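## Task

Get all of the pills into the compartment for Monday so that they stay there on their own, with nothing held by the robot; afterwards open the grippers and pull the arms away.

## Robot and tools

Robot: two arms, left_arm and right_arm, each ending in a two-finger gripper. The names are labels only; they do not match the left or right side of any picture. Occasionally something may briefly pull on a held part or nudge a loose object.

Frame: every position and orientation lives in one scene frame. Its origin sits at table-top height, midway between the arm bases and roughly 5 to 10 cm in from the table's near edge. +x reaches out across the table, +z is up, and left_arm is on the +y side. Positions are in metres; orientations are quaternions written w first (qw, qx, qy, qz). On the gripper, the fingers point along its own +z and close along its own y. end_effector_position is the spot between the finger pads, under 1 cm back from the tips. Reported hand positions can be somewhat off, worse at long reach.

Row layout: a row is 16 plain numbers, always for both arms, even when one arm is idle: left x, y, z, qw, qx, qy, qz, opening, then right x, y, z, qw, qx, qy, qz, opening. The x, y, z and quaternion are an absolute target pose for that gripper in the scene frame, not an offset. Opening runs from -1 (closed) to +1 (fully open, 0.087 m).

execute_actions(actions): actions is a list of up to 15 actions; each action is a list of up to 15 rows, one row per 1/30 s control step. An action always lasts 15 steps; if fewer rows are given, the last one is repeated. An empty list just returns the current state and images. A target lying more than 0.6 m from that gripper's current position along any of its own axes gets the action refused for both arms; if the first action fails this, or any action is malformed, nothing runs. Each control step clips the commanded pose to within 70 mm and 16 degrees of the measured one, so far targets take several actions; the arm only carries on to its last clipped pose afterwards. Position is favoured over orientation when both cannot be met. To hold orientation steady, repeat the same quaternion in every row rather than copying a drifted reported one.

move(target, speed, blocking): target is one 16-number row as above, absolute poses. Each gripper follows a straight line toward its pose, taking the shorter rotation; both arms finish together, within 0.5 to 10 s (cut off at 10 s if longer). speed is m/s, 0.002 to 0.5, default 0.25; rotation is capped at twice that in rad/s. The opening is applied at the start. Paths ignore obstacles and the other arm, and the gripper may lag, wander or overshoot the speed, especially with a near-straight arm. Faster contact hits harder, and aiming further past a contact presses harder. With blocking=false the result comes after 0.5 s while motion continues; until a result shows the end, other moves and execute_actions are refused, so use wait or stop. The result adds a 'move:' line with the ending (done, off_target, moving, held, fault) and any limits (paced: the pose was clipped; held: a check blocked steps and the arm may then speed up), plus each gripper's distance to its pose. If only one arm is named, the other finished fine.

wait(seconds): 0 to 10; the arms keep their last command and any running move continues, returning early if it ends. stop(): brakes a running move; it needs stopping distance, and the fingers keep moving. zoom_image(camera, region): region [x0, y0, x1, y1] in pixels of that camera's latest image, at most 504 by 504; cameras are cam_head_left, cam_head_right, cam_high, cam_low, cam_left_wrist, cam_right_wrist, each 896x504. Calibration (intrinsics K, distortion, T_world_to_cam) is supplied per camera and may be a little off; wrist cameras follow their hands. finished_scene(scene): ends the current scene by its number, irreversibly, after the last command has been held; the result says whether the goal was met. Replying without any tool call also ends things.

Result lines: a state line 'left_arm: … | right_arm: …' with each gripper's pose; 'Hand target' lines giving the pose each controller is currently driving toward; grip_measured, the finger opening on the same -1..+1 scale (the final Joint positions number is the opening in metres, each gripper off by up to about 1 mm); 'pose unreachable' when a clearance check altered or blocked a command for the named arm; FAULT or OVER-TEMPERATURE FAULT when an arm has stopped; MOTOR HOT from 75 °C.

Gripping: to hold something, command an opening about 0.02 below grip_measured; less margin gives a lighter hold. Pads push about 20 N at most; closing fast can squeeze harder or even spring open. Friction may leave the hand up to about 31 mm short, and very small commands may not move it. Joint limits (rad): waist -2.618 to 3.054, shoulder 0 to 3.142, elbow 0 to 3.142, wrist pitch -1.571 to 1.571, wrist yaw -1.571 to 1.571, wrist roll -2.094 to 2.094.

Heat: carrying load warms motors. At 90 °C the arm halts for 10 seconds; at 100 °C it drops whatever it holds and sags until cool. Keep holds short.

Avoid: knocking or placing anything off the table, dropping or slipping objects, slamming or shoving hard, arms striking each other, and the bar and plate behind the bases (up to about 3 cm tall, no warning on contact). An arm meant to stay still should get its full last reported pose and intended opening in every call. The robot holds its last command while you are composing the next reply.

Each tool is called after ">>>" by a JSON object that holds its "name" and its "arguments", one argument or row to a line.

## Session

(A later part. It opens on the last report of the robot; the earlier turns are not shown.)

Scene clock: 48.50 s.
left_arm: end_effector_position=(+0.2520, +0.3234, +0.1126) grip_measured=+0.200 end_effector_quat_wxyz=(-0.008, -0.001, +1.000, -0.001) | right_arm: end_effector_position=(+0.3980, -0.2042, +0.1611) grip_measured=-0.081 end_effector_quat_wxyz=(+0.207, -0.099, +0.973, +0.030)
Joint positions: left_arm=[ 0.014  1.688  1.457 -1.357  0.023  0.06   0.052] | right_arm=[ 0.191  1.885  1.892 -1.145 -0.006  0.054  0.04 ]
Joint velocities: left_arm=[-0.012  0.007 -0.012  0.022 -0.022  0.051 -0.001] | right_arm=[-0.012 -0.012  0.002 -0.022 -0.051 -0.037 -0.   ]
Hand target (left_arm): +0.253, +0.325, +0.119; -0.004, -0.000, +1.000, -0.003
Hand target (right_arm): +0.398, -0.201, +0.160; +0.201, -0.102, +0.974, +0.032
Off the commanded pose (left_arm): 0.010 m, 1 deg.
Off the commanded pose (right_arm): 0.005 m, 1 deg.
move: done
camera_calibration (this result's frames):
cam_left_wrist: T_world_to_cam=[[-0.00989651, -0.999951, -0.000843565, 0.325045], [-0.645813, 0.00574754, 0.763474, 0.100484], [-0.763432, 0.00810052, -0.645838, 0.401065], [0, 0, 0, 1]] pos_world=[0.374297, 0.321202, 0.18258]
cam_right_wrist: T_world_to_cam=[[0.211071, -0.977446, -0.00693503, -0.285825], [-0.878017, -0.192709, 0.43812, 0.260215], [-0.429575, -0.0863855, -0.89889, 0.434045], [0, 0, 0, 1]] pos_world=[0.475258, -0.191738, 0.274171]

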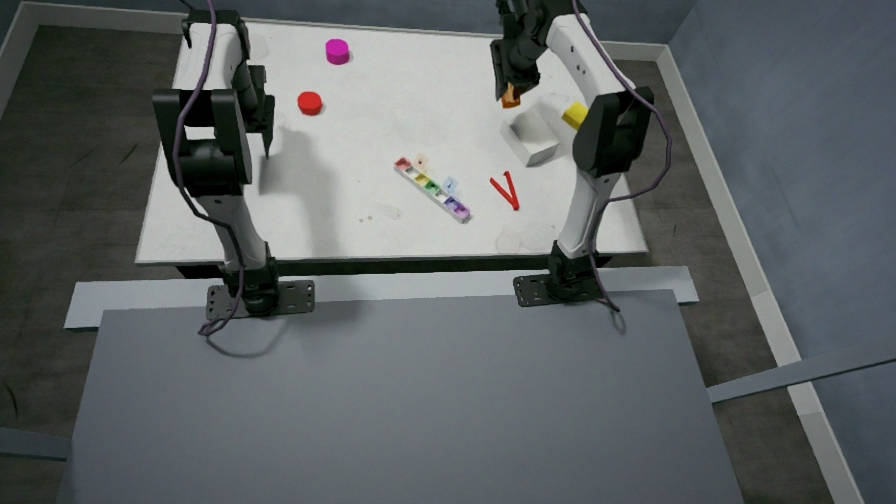

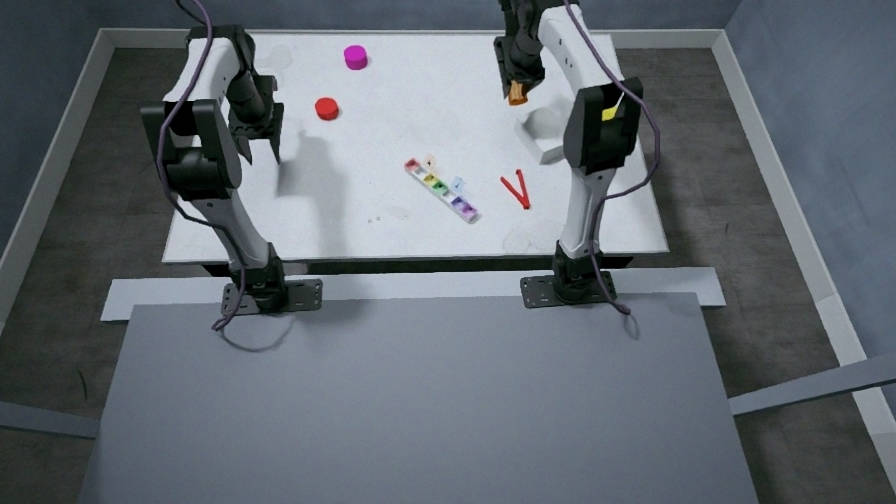

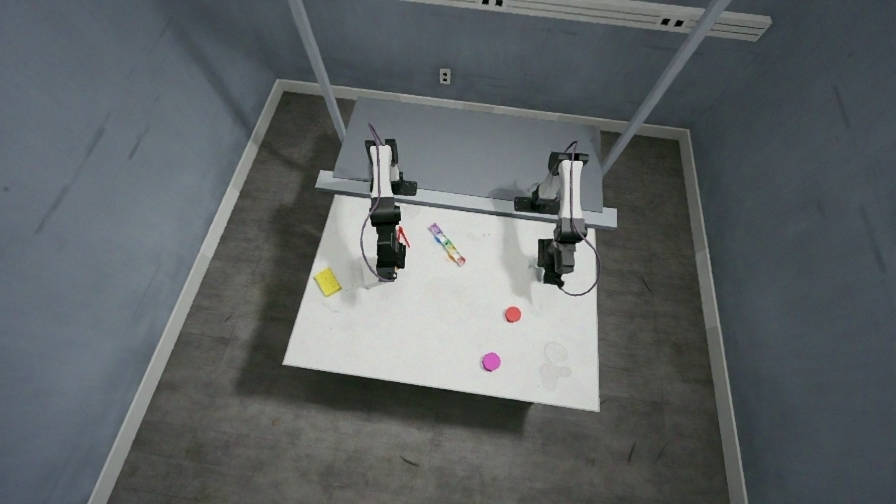

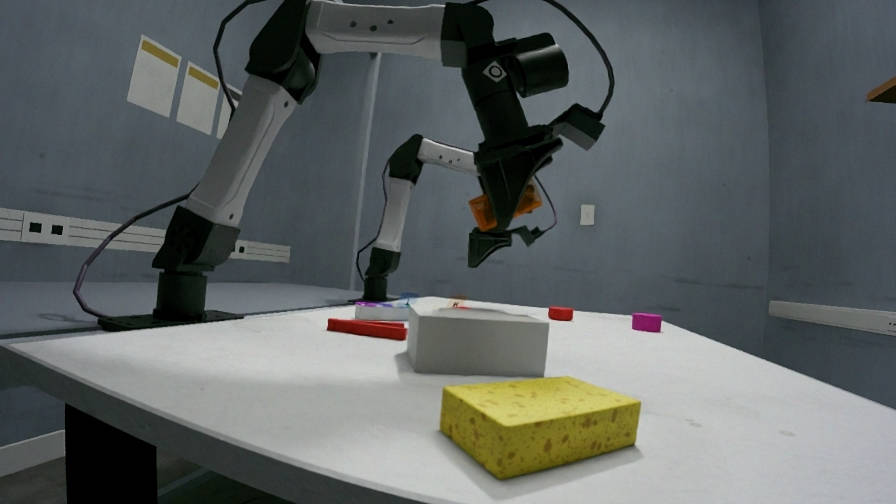

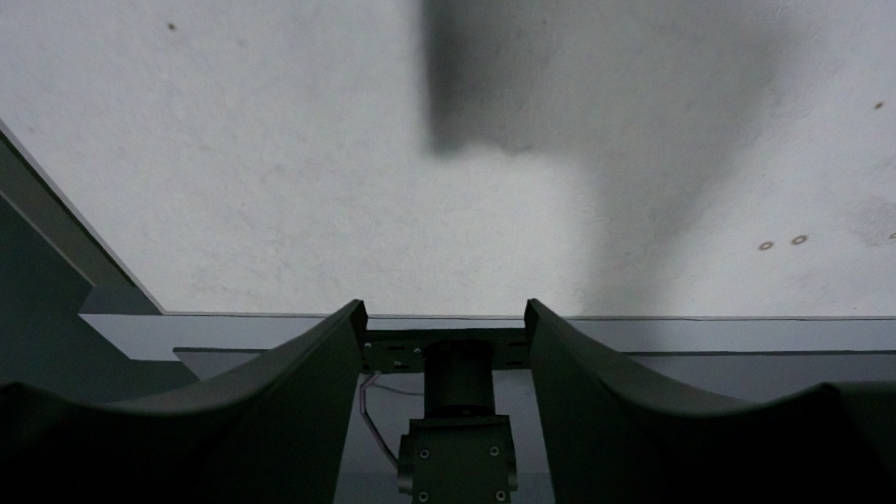

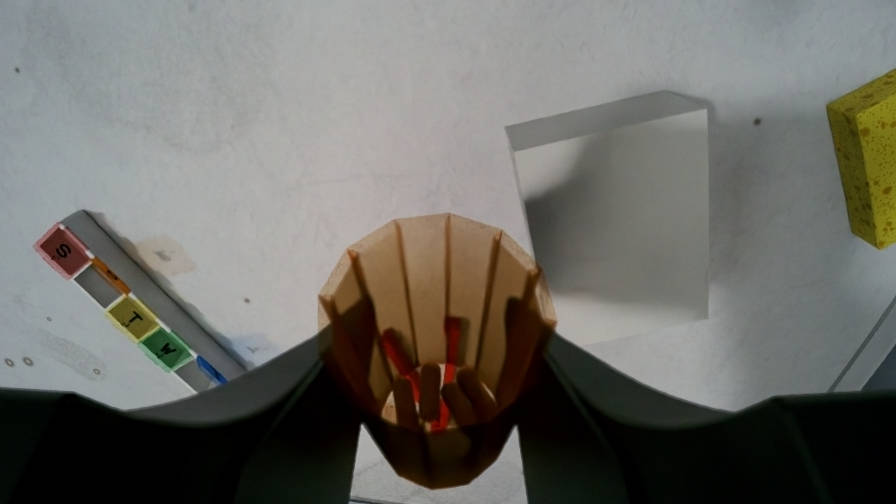

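>>> {"name": "move", "arguments": {
  "target": [0.25,0.33,0.12,0,0,1,0,0.2, 0.243,0.03,0.09,0.064,0.382,0.922,-0.027,-0.12],
  "speed": 0.12
}}

>>> {"name": "move", "arguments": {
  "target": [0.25,0.33,0.12,0,0,1,0,0.2, 0.243,0.03,0.045,0,0.383,0.924,0,-0.12],
  "speed": 0.05
}}

Scene clock: 54.63 s.
left_arm: end_effector_position=(+0.2518, +0.3262, +0.1127) grip_measured=+0.200 end_effector_quat_wxyz=(-0.008, +0.002, +1.000, -0.001) | right_arm: end_effector_position=(+0.2422, +0.0253, +0.0920) grip_measured=-0.080 end_effector_quat_wxyz=(+0.066, +0.380, +0.922, -0.020)
Joint positions: left_arm=[ 0.022  1.688  1.457 -1.357  0.023  0.075  0.052] | right_arm=[ 0.841  2.117  1.992 -1.434  0.137  1.685  0.04 ]
Joint velocities: left_arm=[-0.027  0.002 -0.007  0.022 -0.007  0.095 -0.   ] | right_arm=[ 0.002  0.007  0.007 -0.022  0.051  0.022  0.001]
Hand target (left_arm): +0.250, +0.330, +0.120; -0.000, -0.000, +1.000, +0.000
Hand target (right_arm): +0.241, +0.028, +0.090; +0.061, +0.382, +0.922, -0.024
Off the commanded pose (left_arm): 0.008 m, 1 deg.
Off the commanded pose (right_arm): 0.005 m, 1 deg.
move: done
camera_calibration (this result's frames):
cam_left_wrist: T_world_to_cam=[[-0.0159859, -0.999872, -0.00020667, 0.329278], [-0.64566, 0.0101649, 0.763557, 0.0987827], [-0.763457, 0.0123396, -0.64574, 0.399524], [0, 0, 0, 1]] pos_world=[0.374063, 0.323302, 0.182631]
cam_right_wrist: T_world_to_cam=[[-0.697097, -0.716959, -0.00500133, 0.184059], [-0.532651, 0.5132, 0.672985, 0.0747985], [-0.479936, 0.4718, -0.739639, 0.308315], [0, 0, 0, 1]] pos_world=[0.31612, -0.0518871, 0.178625]

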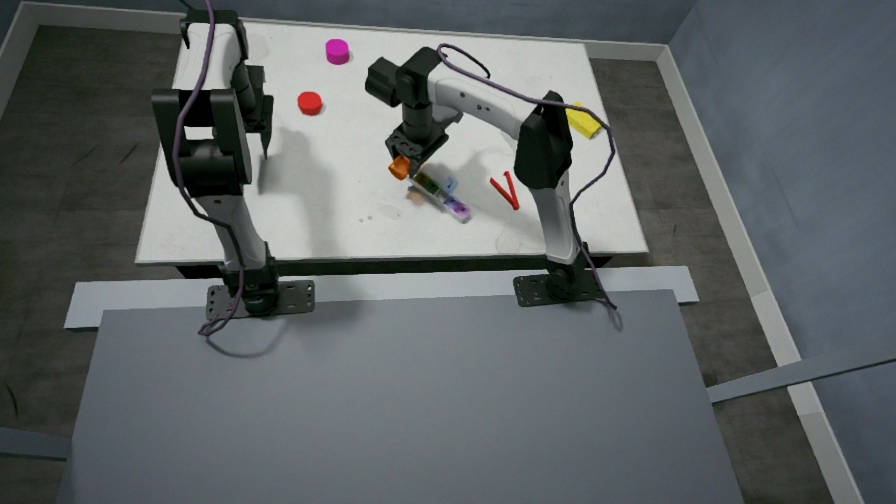

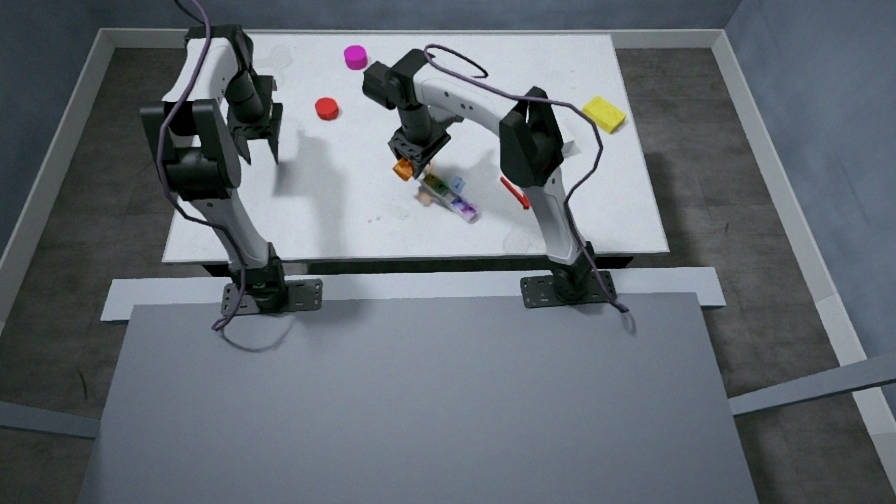

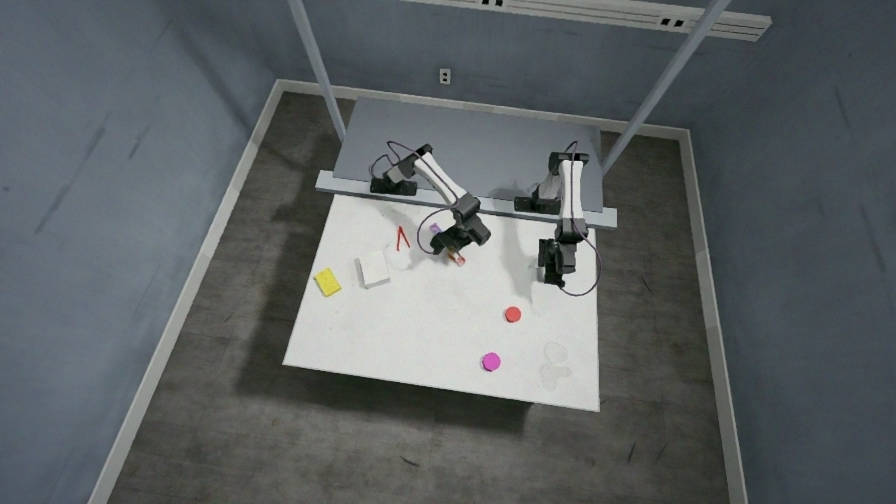

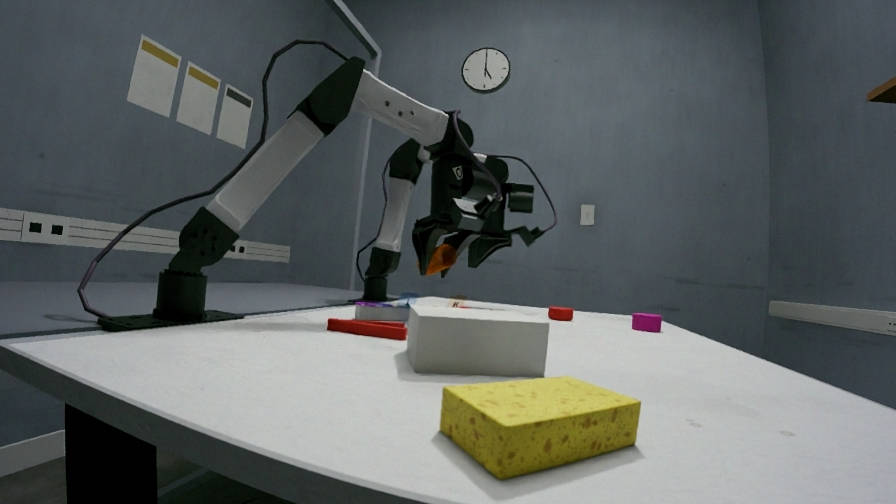

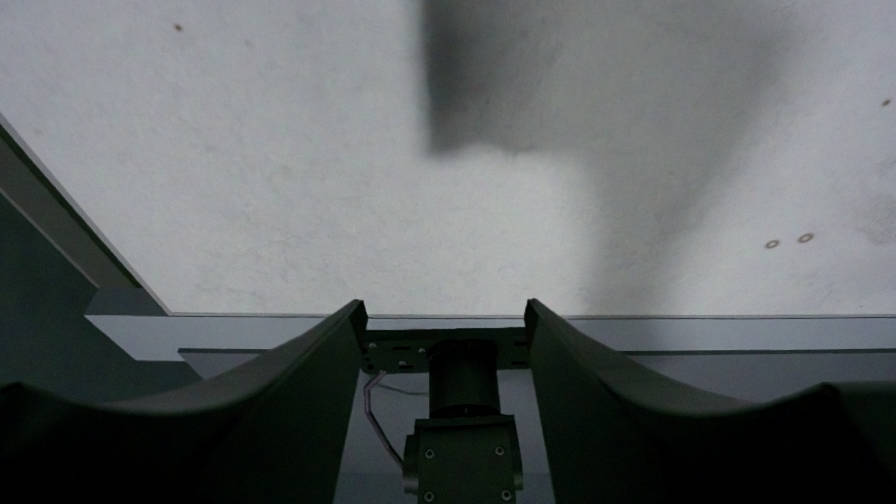

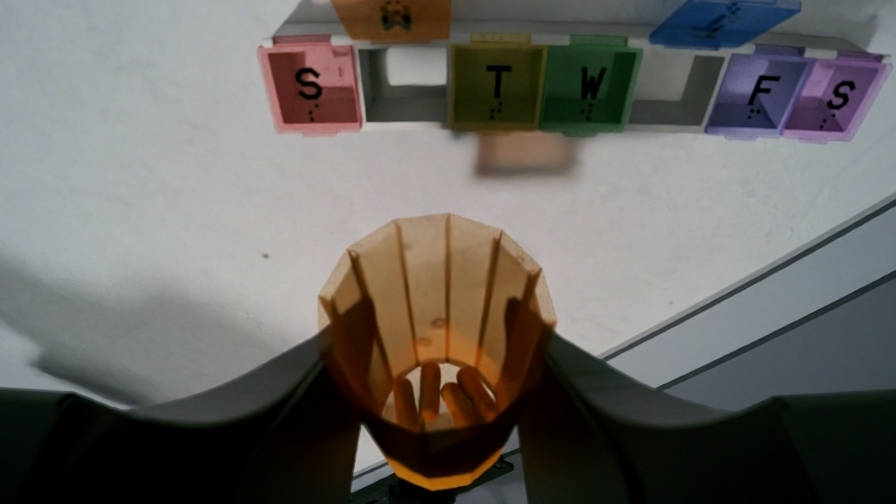

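Scene clock: 56.40 s.
left_arm: end_effector_position=(+0.2518, +0.3262, +0.1127) grip_measured=+0.200 end_effector_quat_wxyz=(-0.008, +0.002, +1.000, -0.001) | right_arm: end_effector_position=(+0.2451, +0.0351, +0.0583) grip_measured=-0.080 end_effector_quat_wxyz=(+0.009, +0.382, +0.924, +0.015)
Joint positions: left_arm=[ 0.022  1.688  1.457 -1.357  0.023  0.075  0.052] | right_arm=[ 0.795  2.117  1.842 -1.249  0.006  1.641  0.04 ]
Joint velocities: left_arm=[ 0.012  0.002 -0.027  0.051 -0.066 -0.037 -0.001] | right_arm=[ 0.012 -0.012 -0.007 -0.022 -0.037 -0.037 -0.   ]
Hand target (left_arm): +0.250, +0.330, +0.120; -0.000, +0.000, +1.000, +0.000
Hand target (right_arm): +0.243, +0.031, +0.045; +0.000, +0.383, +0.924, +0.000
Off the commanded pose (left_arm): 0.008 m, 1 deg.
Off the commanded pose (right_arm): 0.014 m, 2 deg.
move: off_target (right_arm)
camera_calibration (this result's frames):
cam_left_wrist: T_world_to_cam=[[-0.0163672, -0.999866, -0.000200881, 0.329387], [-0.645657, 0.0104156, 0.763557, 0.0987], [-0.763452, 0.012627, -0.645741, 0.399429], [0, 0, 0, 1]] pos_world=[0.374062, 0.323272, 0.182631]
cam_right_wrist: T_world_to_cam=[[-0.69906, -0.714563, -0.0267378, 0.194598], [-0.475461, 0.436566, 0.763772, 0.0774129], [-0.53409, 0.546635, -0.644932, 0.285323], [0, 0, 0, 1]] pos_world=[0.325231, -0.0507111, 0.130092]

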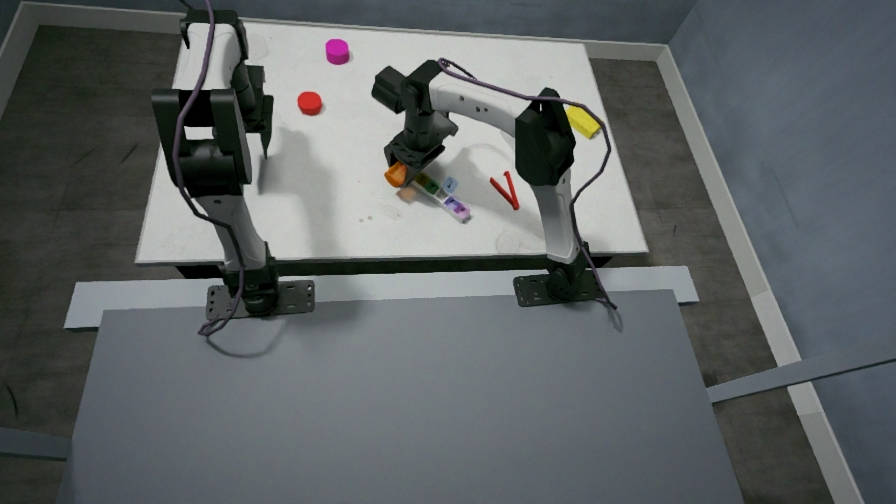

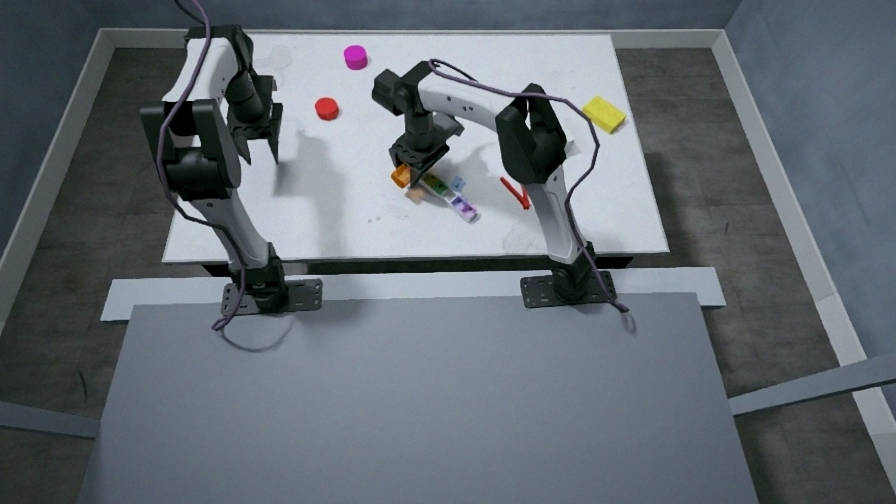

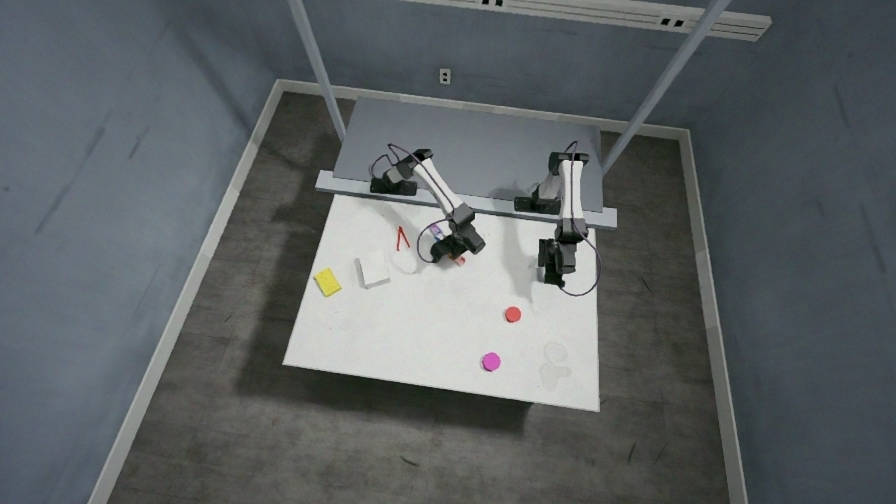

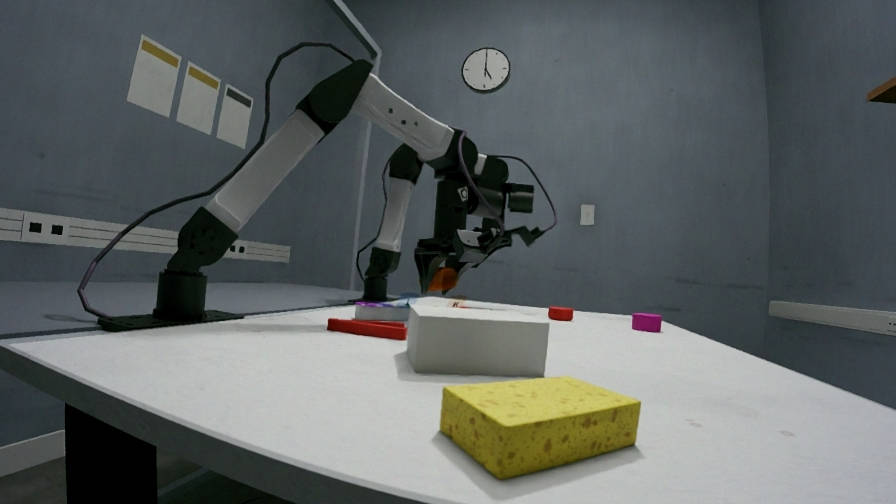

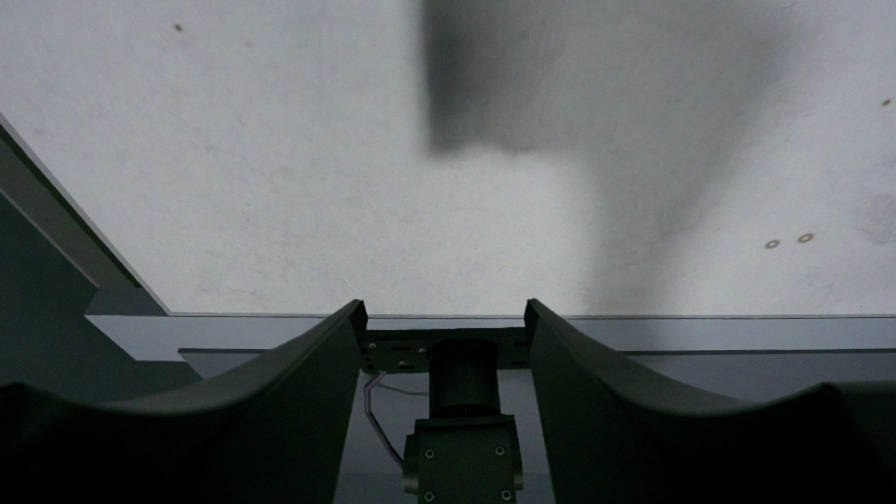

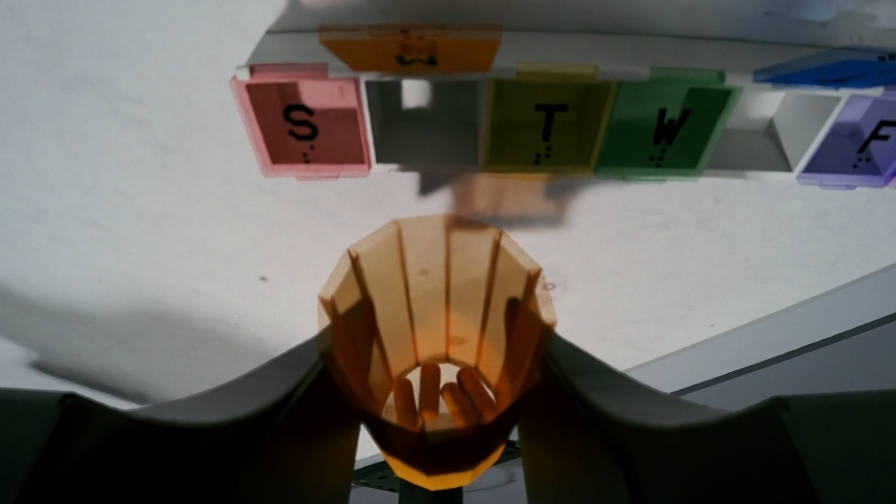

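>>> {"name": "move", "arguments": {
  "target": [0.25,0.33,0.12,0,0,1,0,0.2, 0.243,0.040,0.042,-0.1206,0.3797,0.916,0.05,-0.12],
  "speed": 0.03
}}

Scene clock: 63.57 s.
left_arm: end_effector_position=(+0.2518, +0.3262, +0.1127) grip_measured=+0.200 end_effector_quat_wxyz=(-0.008, +0.002, +1.000, -0.001) | right_arm: end_effector_position=(+0.2466, +0.0463, +0.0569) grip_measured=-0.080 end_effector_quat_wxyz=(-0.108, +0.376, +0.918, +0.067)
Joint positions: left_arm=[ 0.022  1.688  1.457 -1.357  0.023  0.075  0.052] | right_arm=[ 0.707  2.153  1.83  -1.196 -0.255  1.552  0.04 ]
Joint velocities: left_arm=[-0.017 -0.002  0.012 -0.022  0.022  0.007  0.   ] | right_arm=[-0.012  0.002  0.012  0.022  0.007 -0.095 -0.   ]
Hand target (left_arm): +0.250, +0.330, +0.120; -0.000, -0.000, +1.000, +0.000
Hand target (right_arm): +0.243, +0.040, +0.042; -0.120, +0.379, +0.916, +0.050
Off the commanded pose (left_arm): 0.008 m, 1 deg.
Off the commanded pose (right_arm): 0.017 m, 2 deg.
move: off_target (right_arm)
camera_calibration (this result's frames):
cam_left_wrist: T_world_to_cam=[[-0.0163672, -0.999866, -0.000200881, 0.329387], [-0.645657, 0.0104156, 0.763557, 0.0987], [-0.763452, 0.012627, -0.645741, 0.399429], [0, 0, 0, 1]] pos_world=[0.374062, 0.323272, 0.182631]
cam_right_wrist: T_world_to_cam=[[-0.697034, -0.716054, -0.0375513, 0.203851], [-0.33149, 0.275362, 0.90238, 0.0383507], [-0.635813, 0.641438, -0.429301, 0.287513], [0, 0, 0, 1]] pos_world=[0.337608, -0.0490132, 0.0964775]

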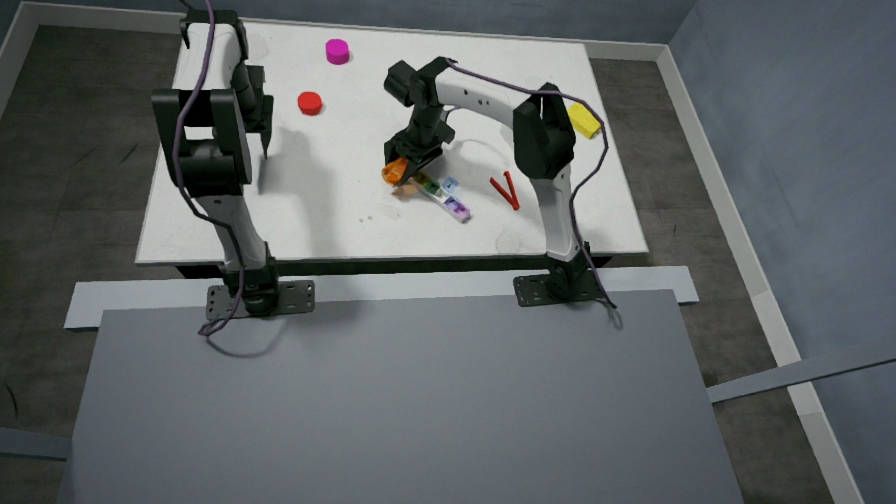

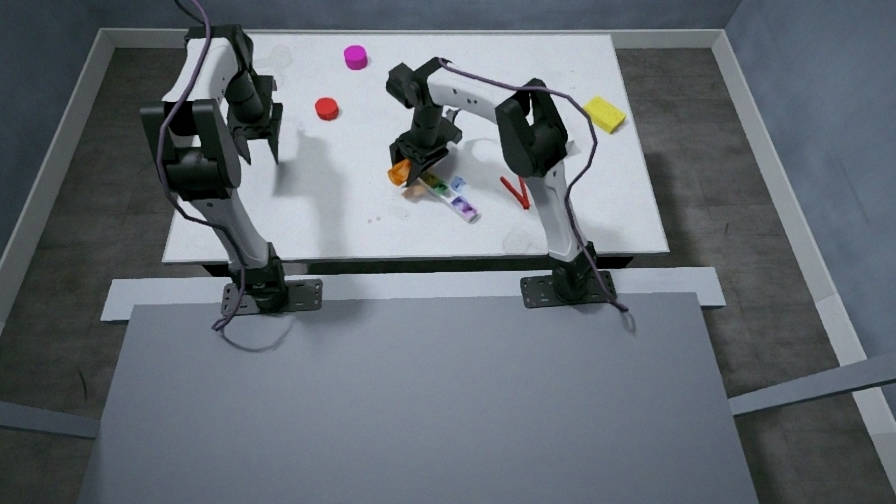

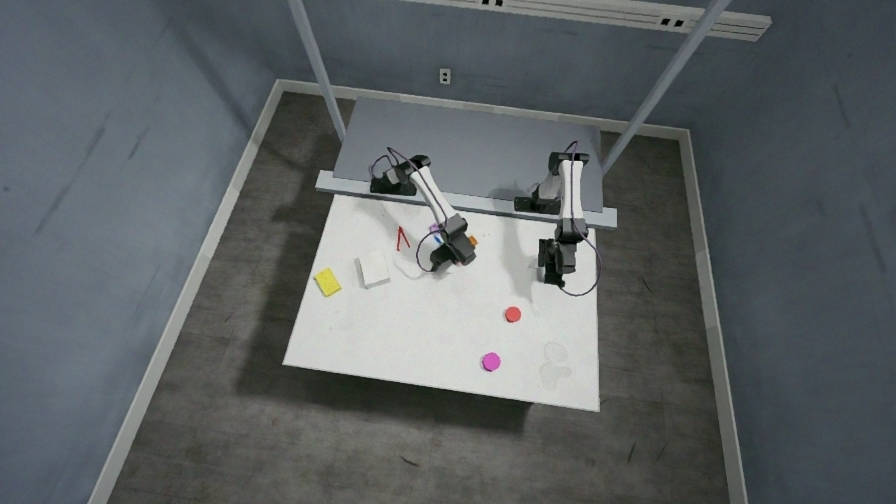

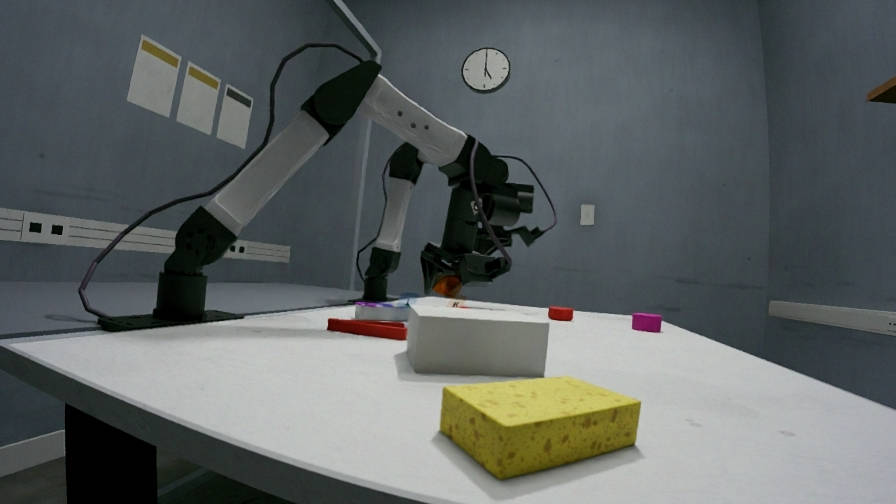

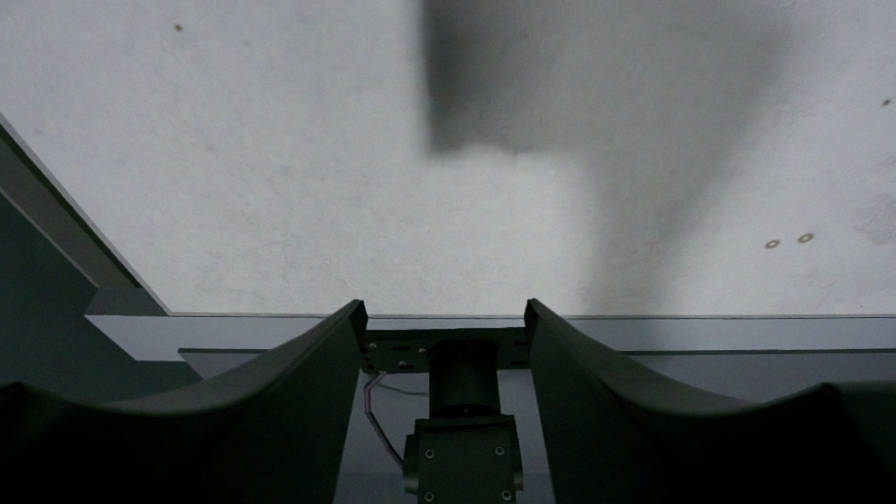

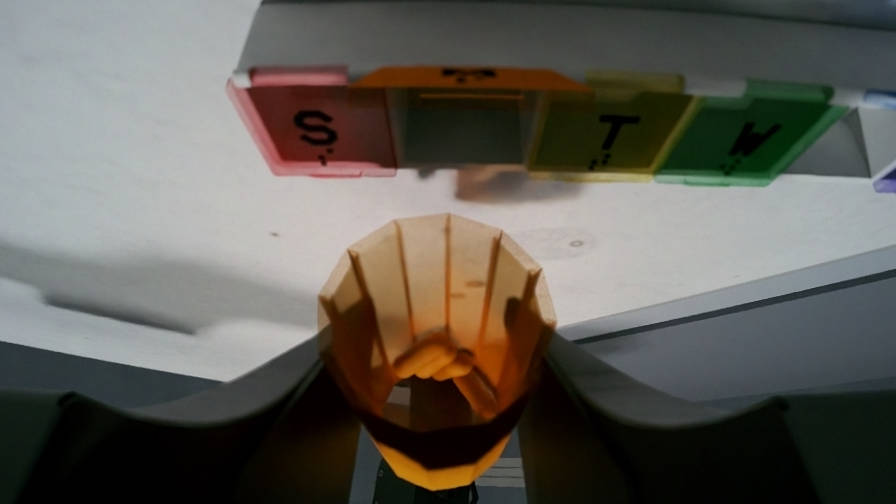

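Shift 6 mm laterally back, forward a bit, and lower.

>>> {"name": "move", "arguments": {
  "target": [0.25,0.33,0.12,0,0,1,0,0.2, 0.241,0.032,0.034,-0.1206,0.3797,0.916,0.05,-0.12],
  "speed": 0.01
}}

Scene clock: 67.60 s.
left_arm: end_effector_position=(+0.2518, +0.3262, +0.1127) grip_measured=+0.200 end_effector_quat_wxyz=(-0.008, +0.002, +1.000, -0.001) | right_arm: end_effector_position=(+0.2430, +0.0366, +0.0391) grip_measured=-0.080 end_effector_quat_wxyz=(-0.115, +0.378, +0.917, +0.055)
Joint positions: left_arm=[ 0.022  1.688  1.457 -1.357  0.023  0.075  0.052] | right_arm=[ 0.695  2.153  1.758 -1.156 -0.258  1.54   0.04 ]
Joint velocities: left_arm=[ 0.012  0.017 -0.022 -0.022  0.037  0.007 -0.001] | right_arm=[-0.002 -0.012 -0.002  0.037  0.037 -0.051 -0.   ]
Hand target (left_arm): +0.250, +0.330, +0.120; -0.000, -0.000, +1.000, +0.000
Hand target (right_arm): +0.242, +0.032, +0.034; -0.121, +0.380, +0.916, +0.050
Off the commanded pose (left_arm): 0.008 m, 1 deg.
Off the commanded pose (right_arm): 0.007 m, 1 deg.
move: done
camera_calibration (this result's frames):
cam_left_wrist: T_world_to_cam=[[-0.0163672, -0.999866, -0.000200881, 0.329387], [-0.645657, 0.0104156, 0.763557, 0.0987], [-0.763452, 0.012627, -0.645741, 0.399429], [0, 0, 0, 1]] pos_world=[0.374062, 0.323272, 0.182631]
cam_right_wrist: T_world_to_cam=[[-0.697313, -0.716709, -0.0090987, 0.192682], [-0.311517, 0.291606, 0.904391, 0.0503746], [-0.645532, 0.633478, -0.426608, 0.286291], [0, 0, 0, 1]] pos_world=[0.334862, -0.0579521, 0.0783288]

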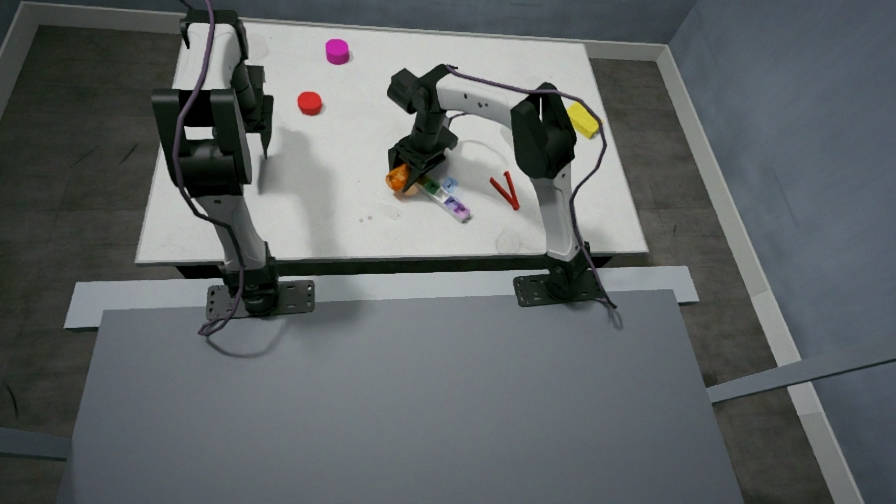

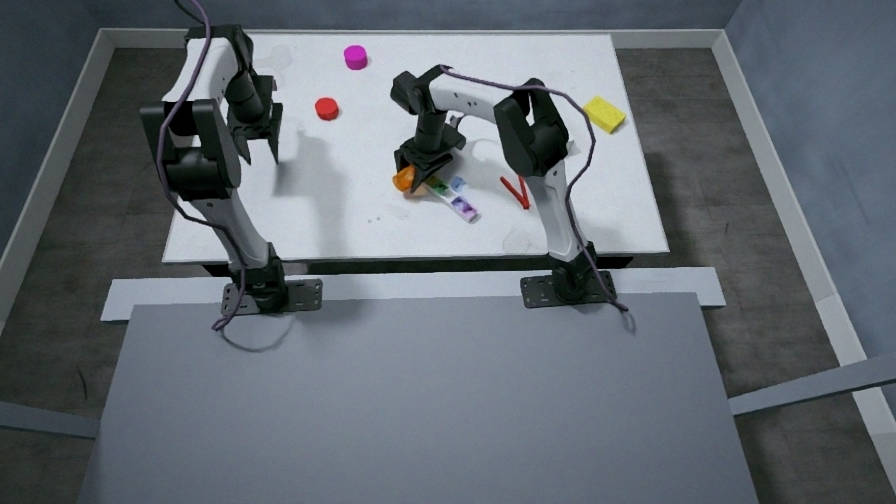

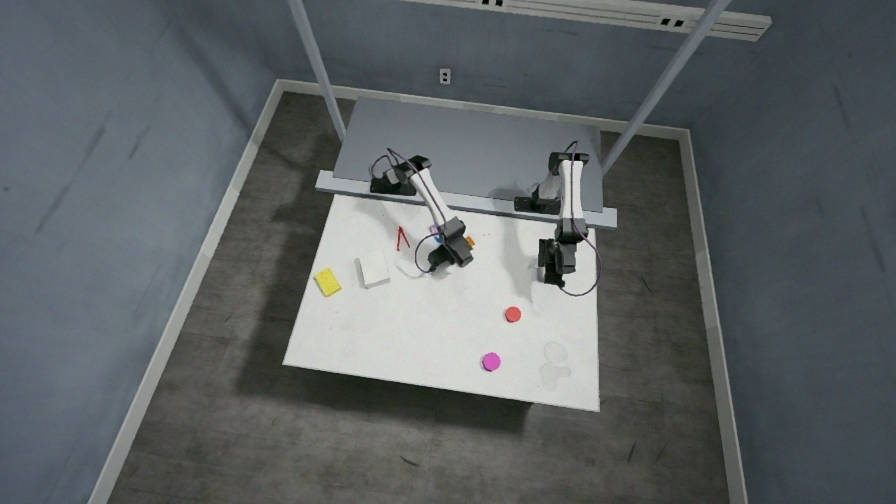

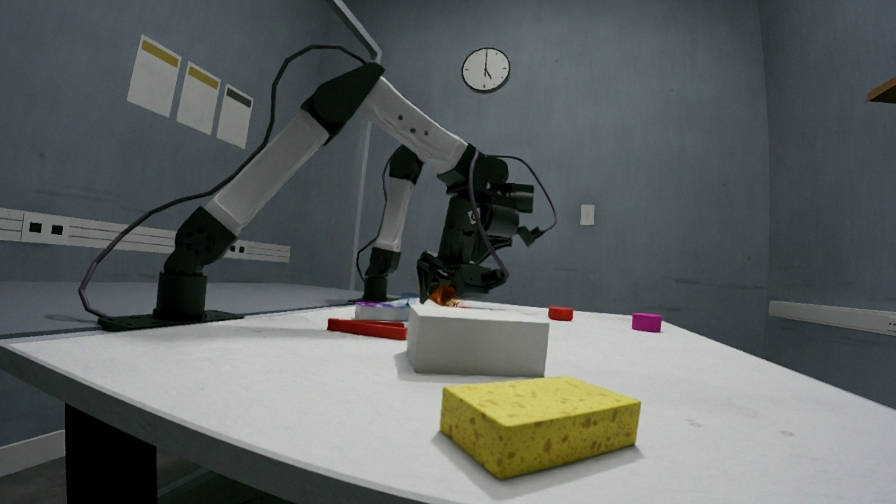

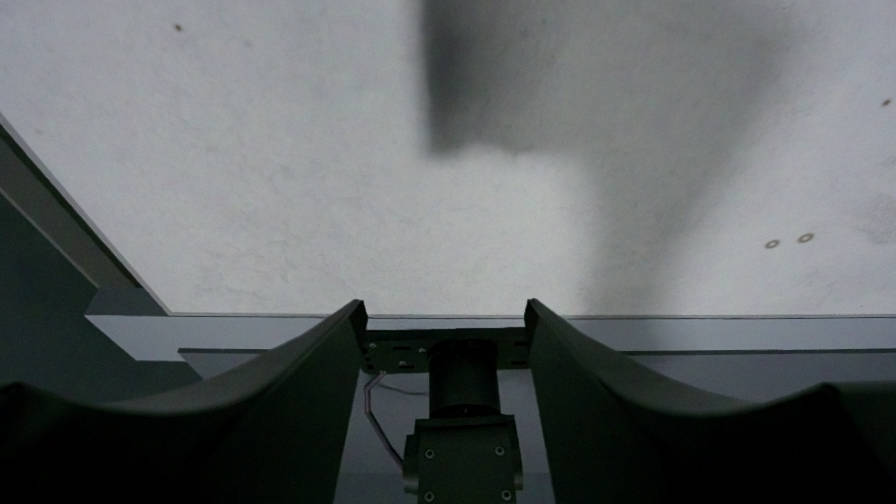

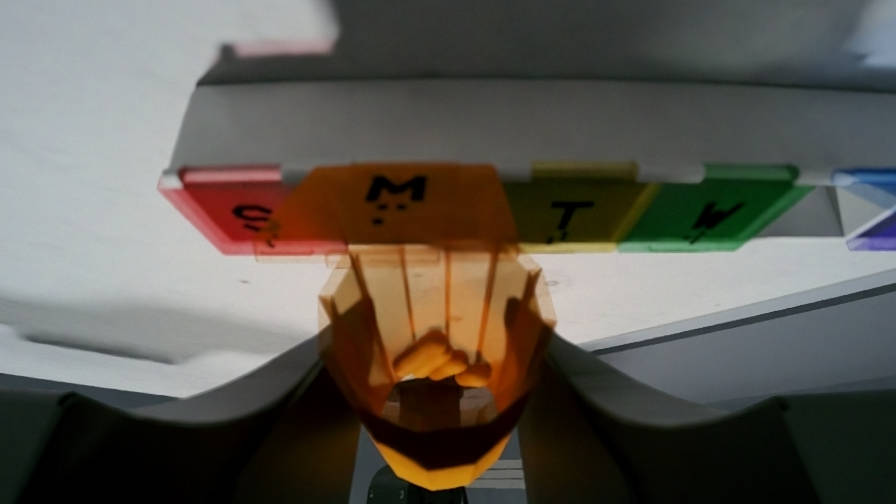

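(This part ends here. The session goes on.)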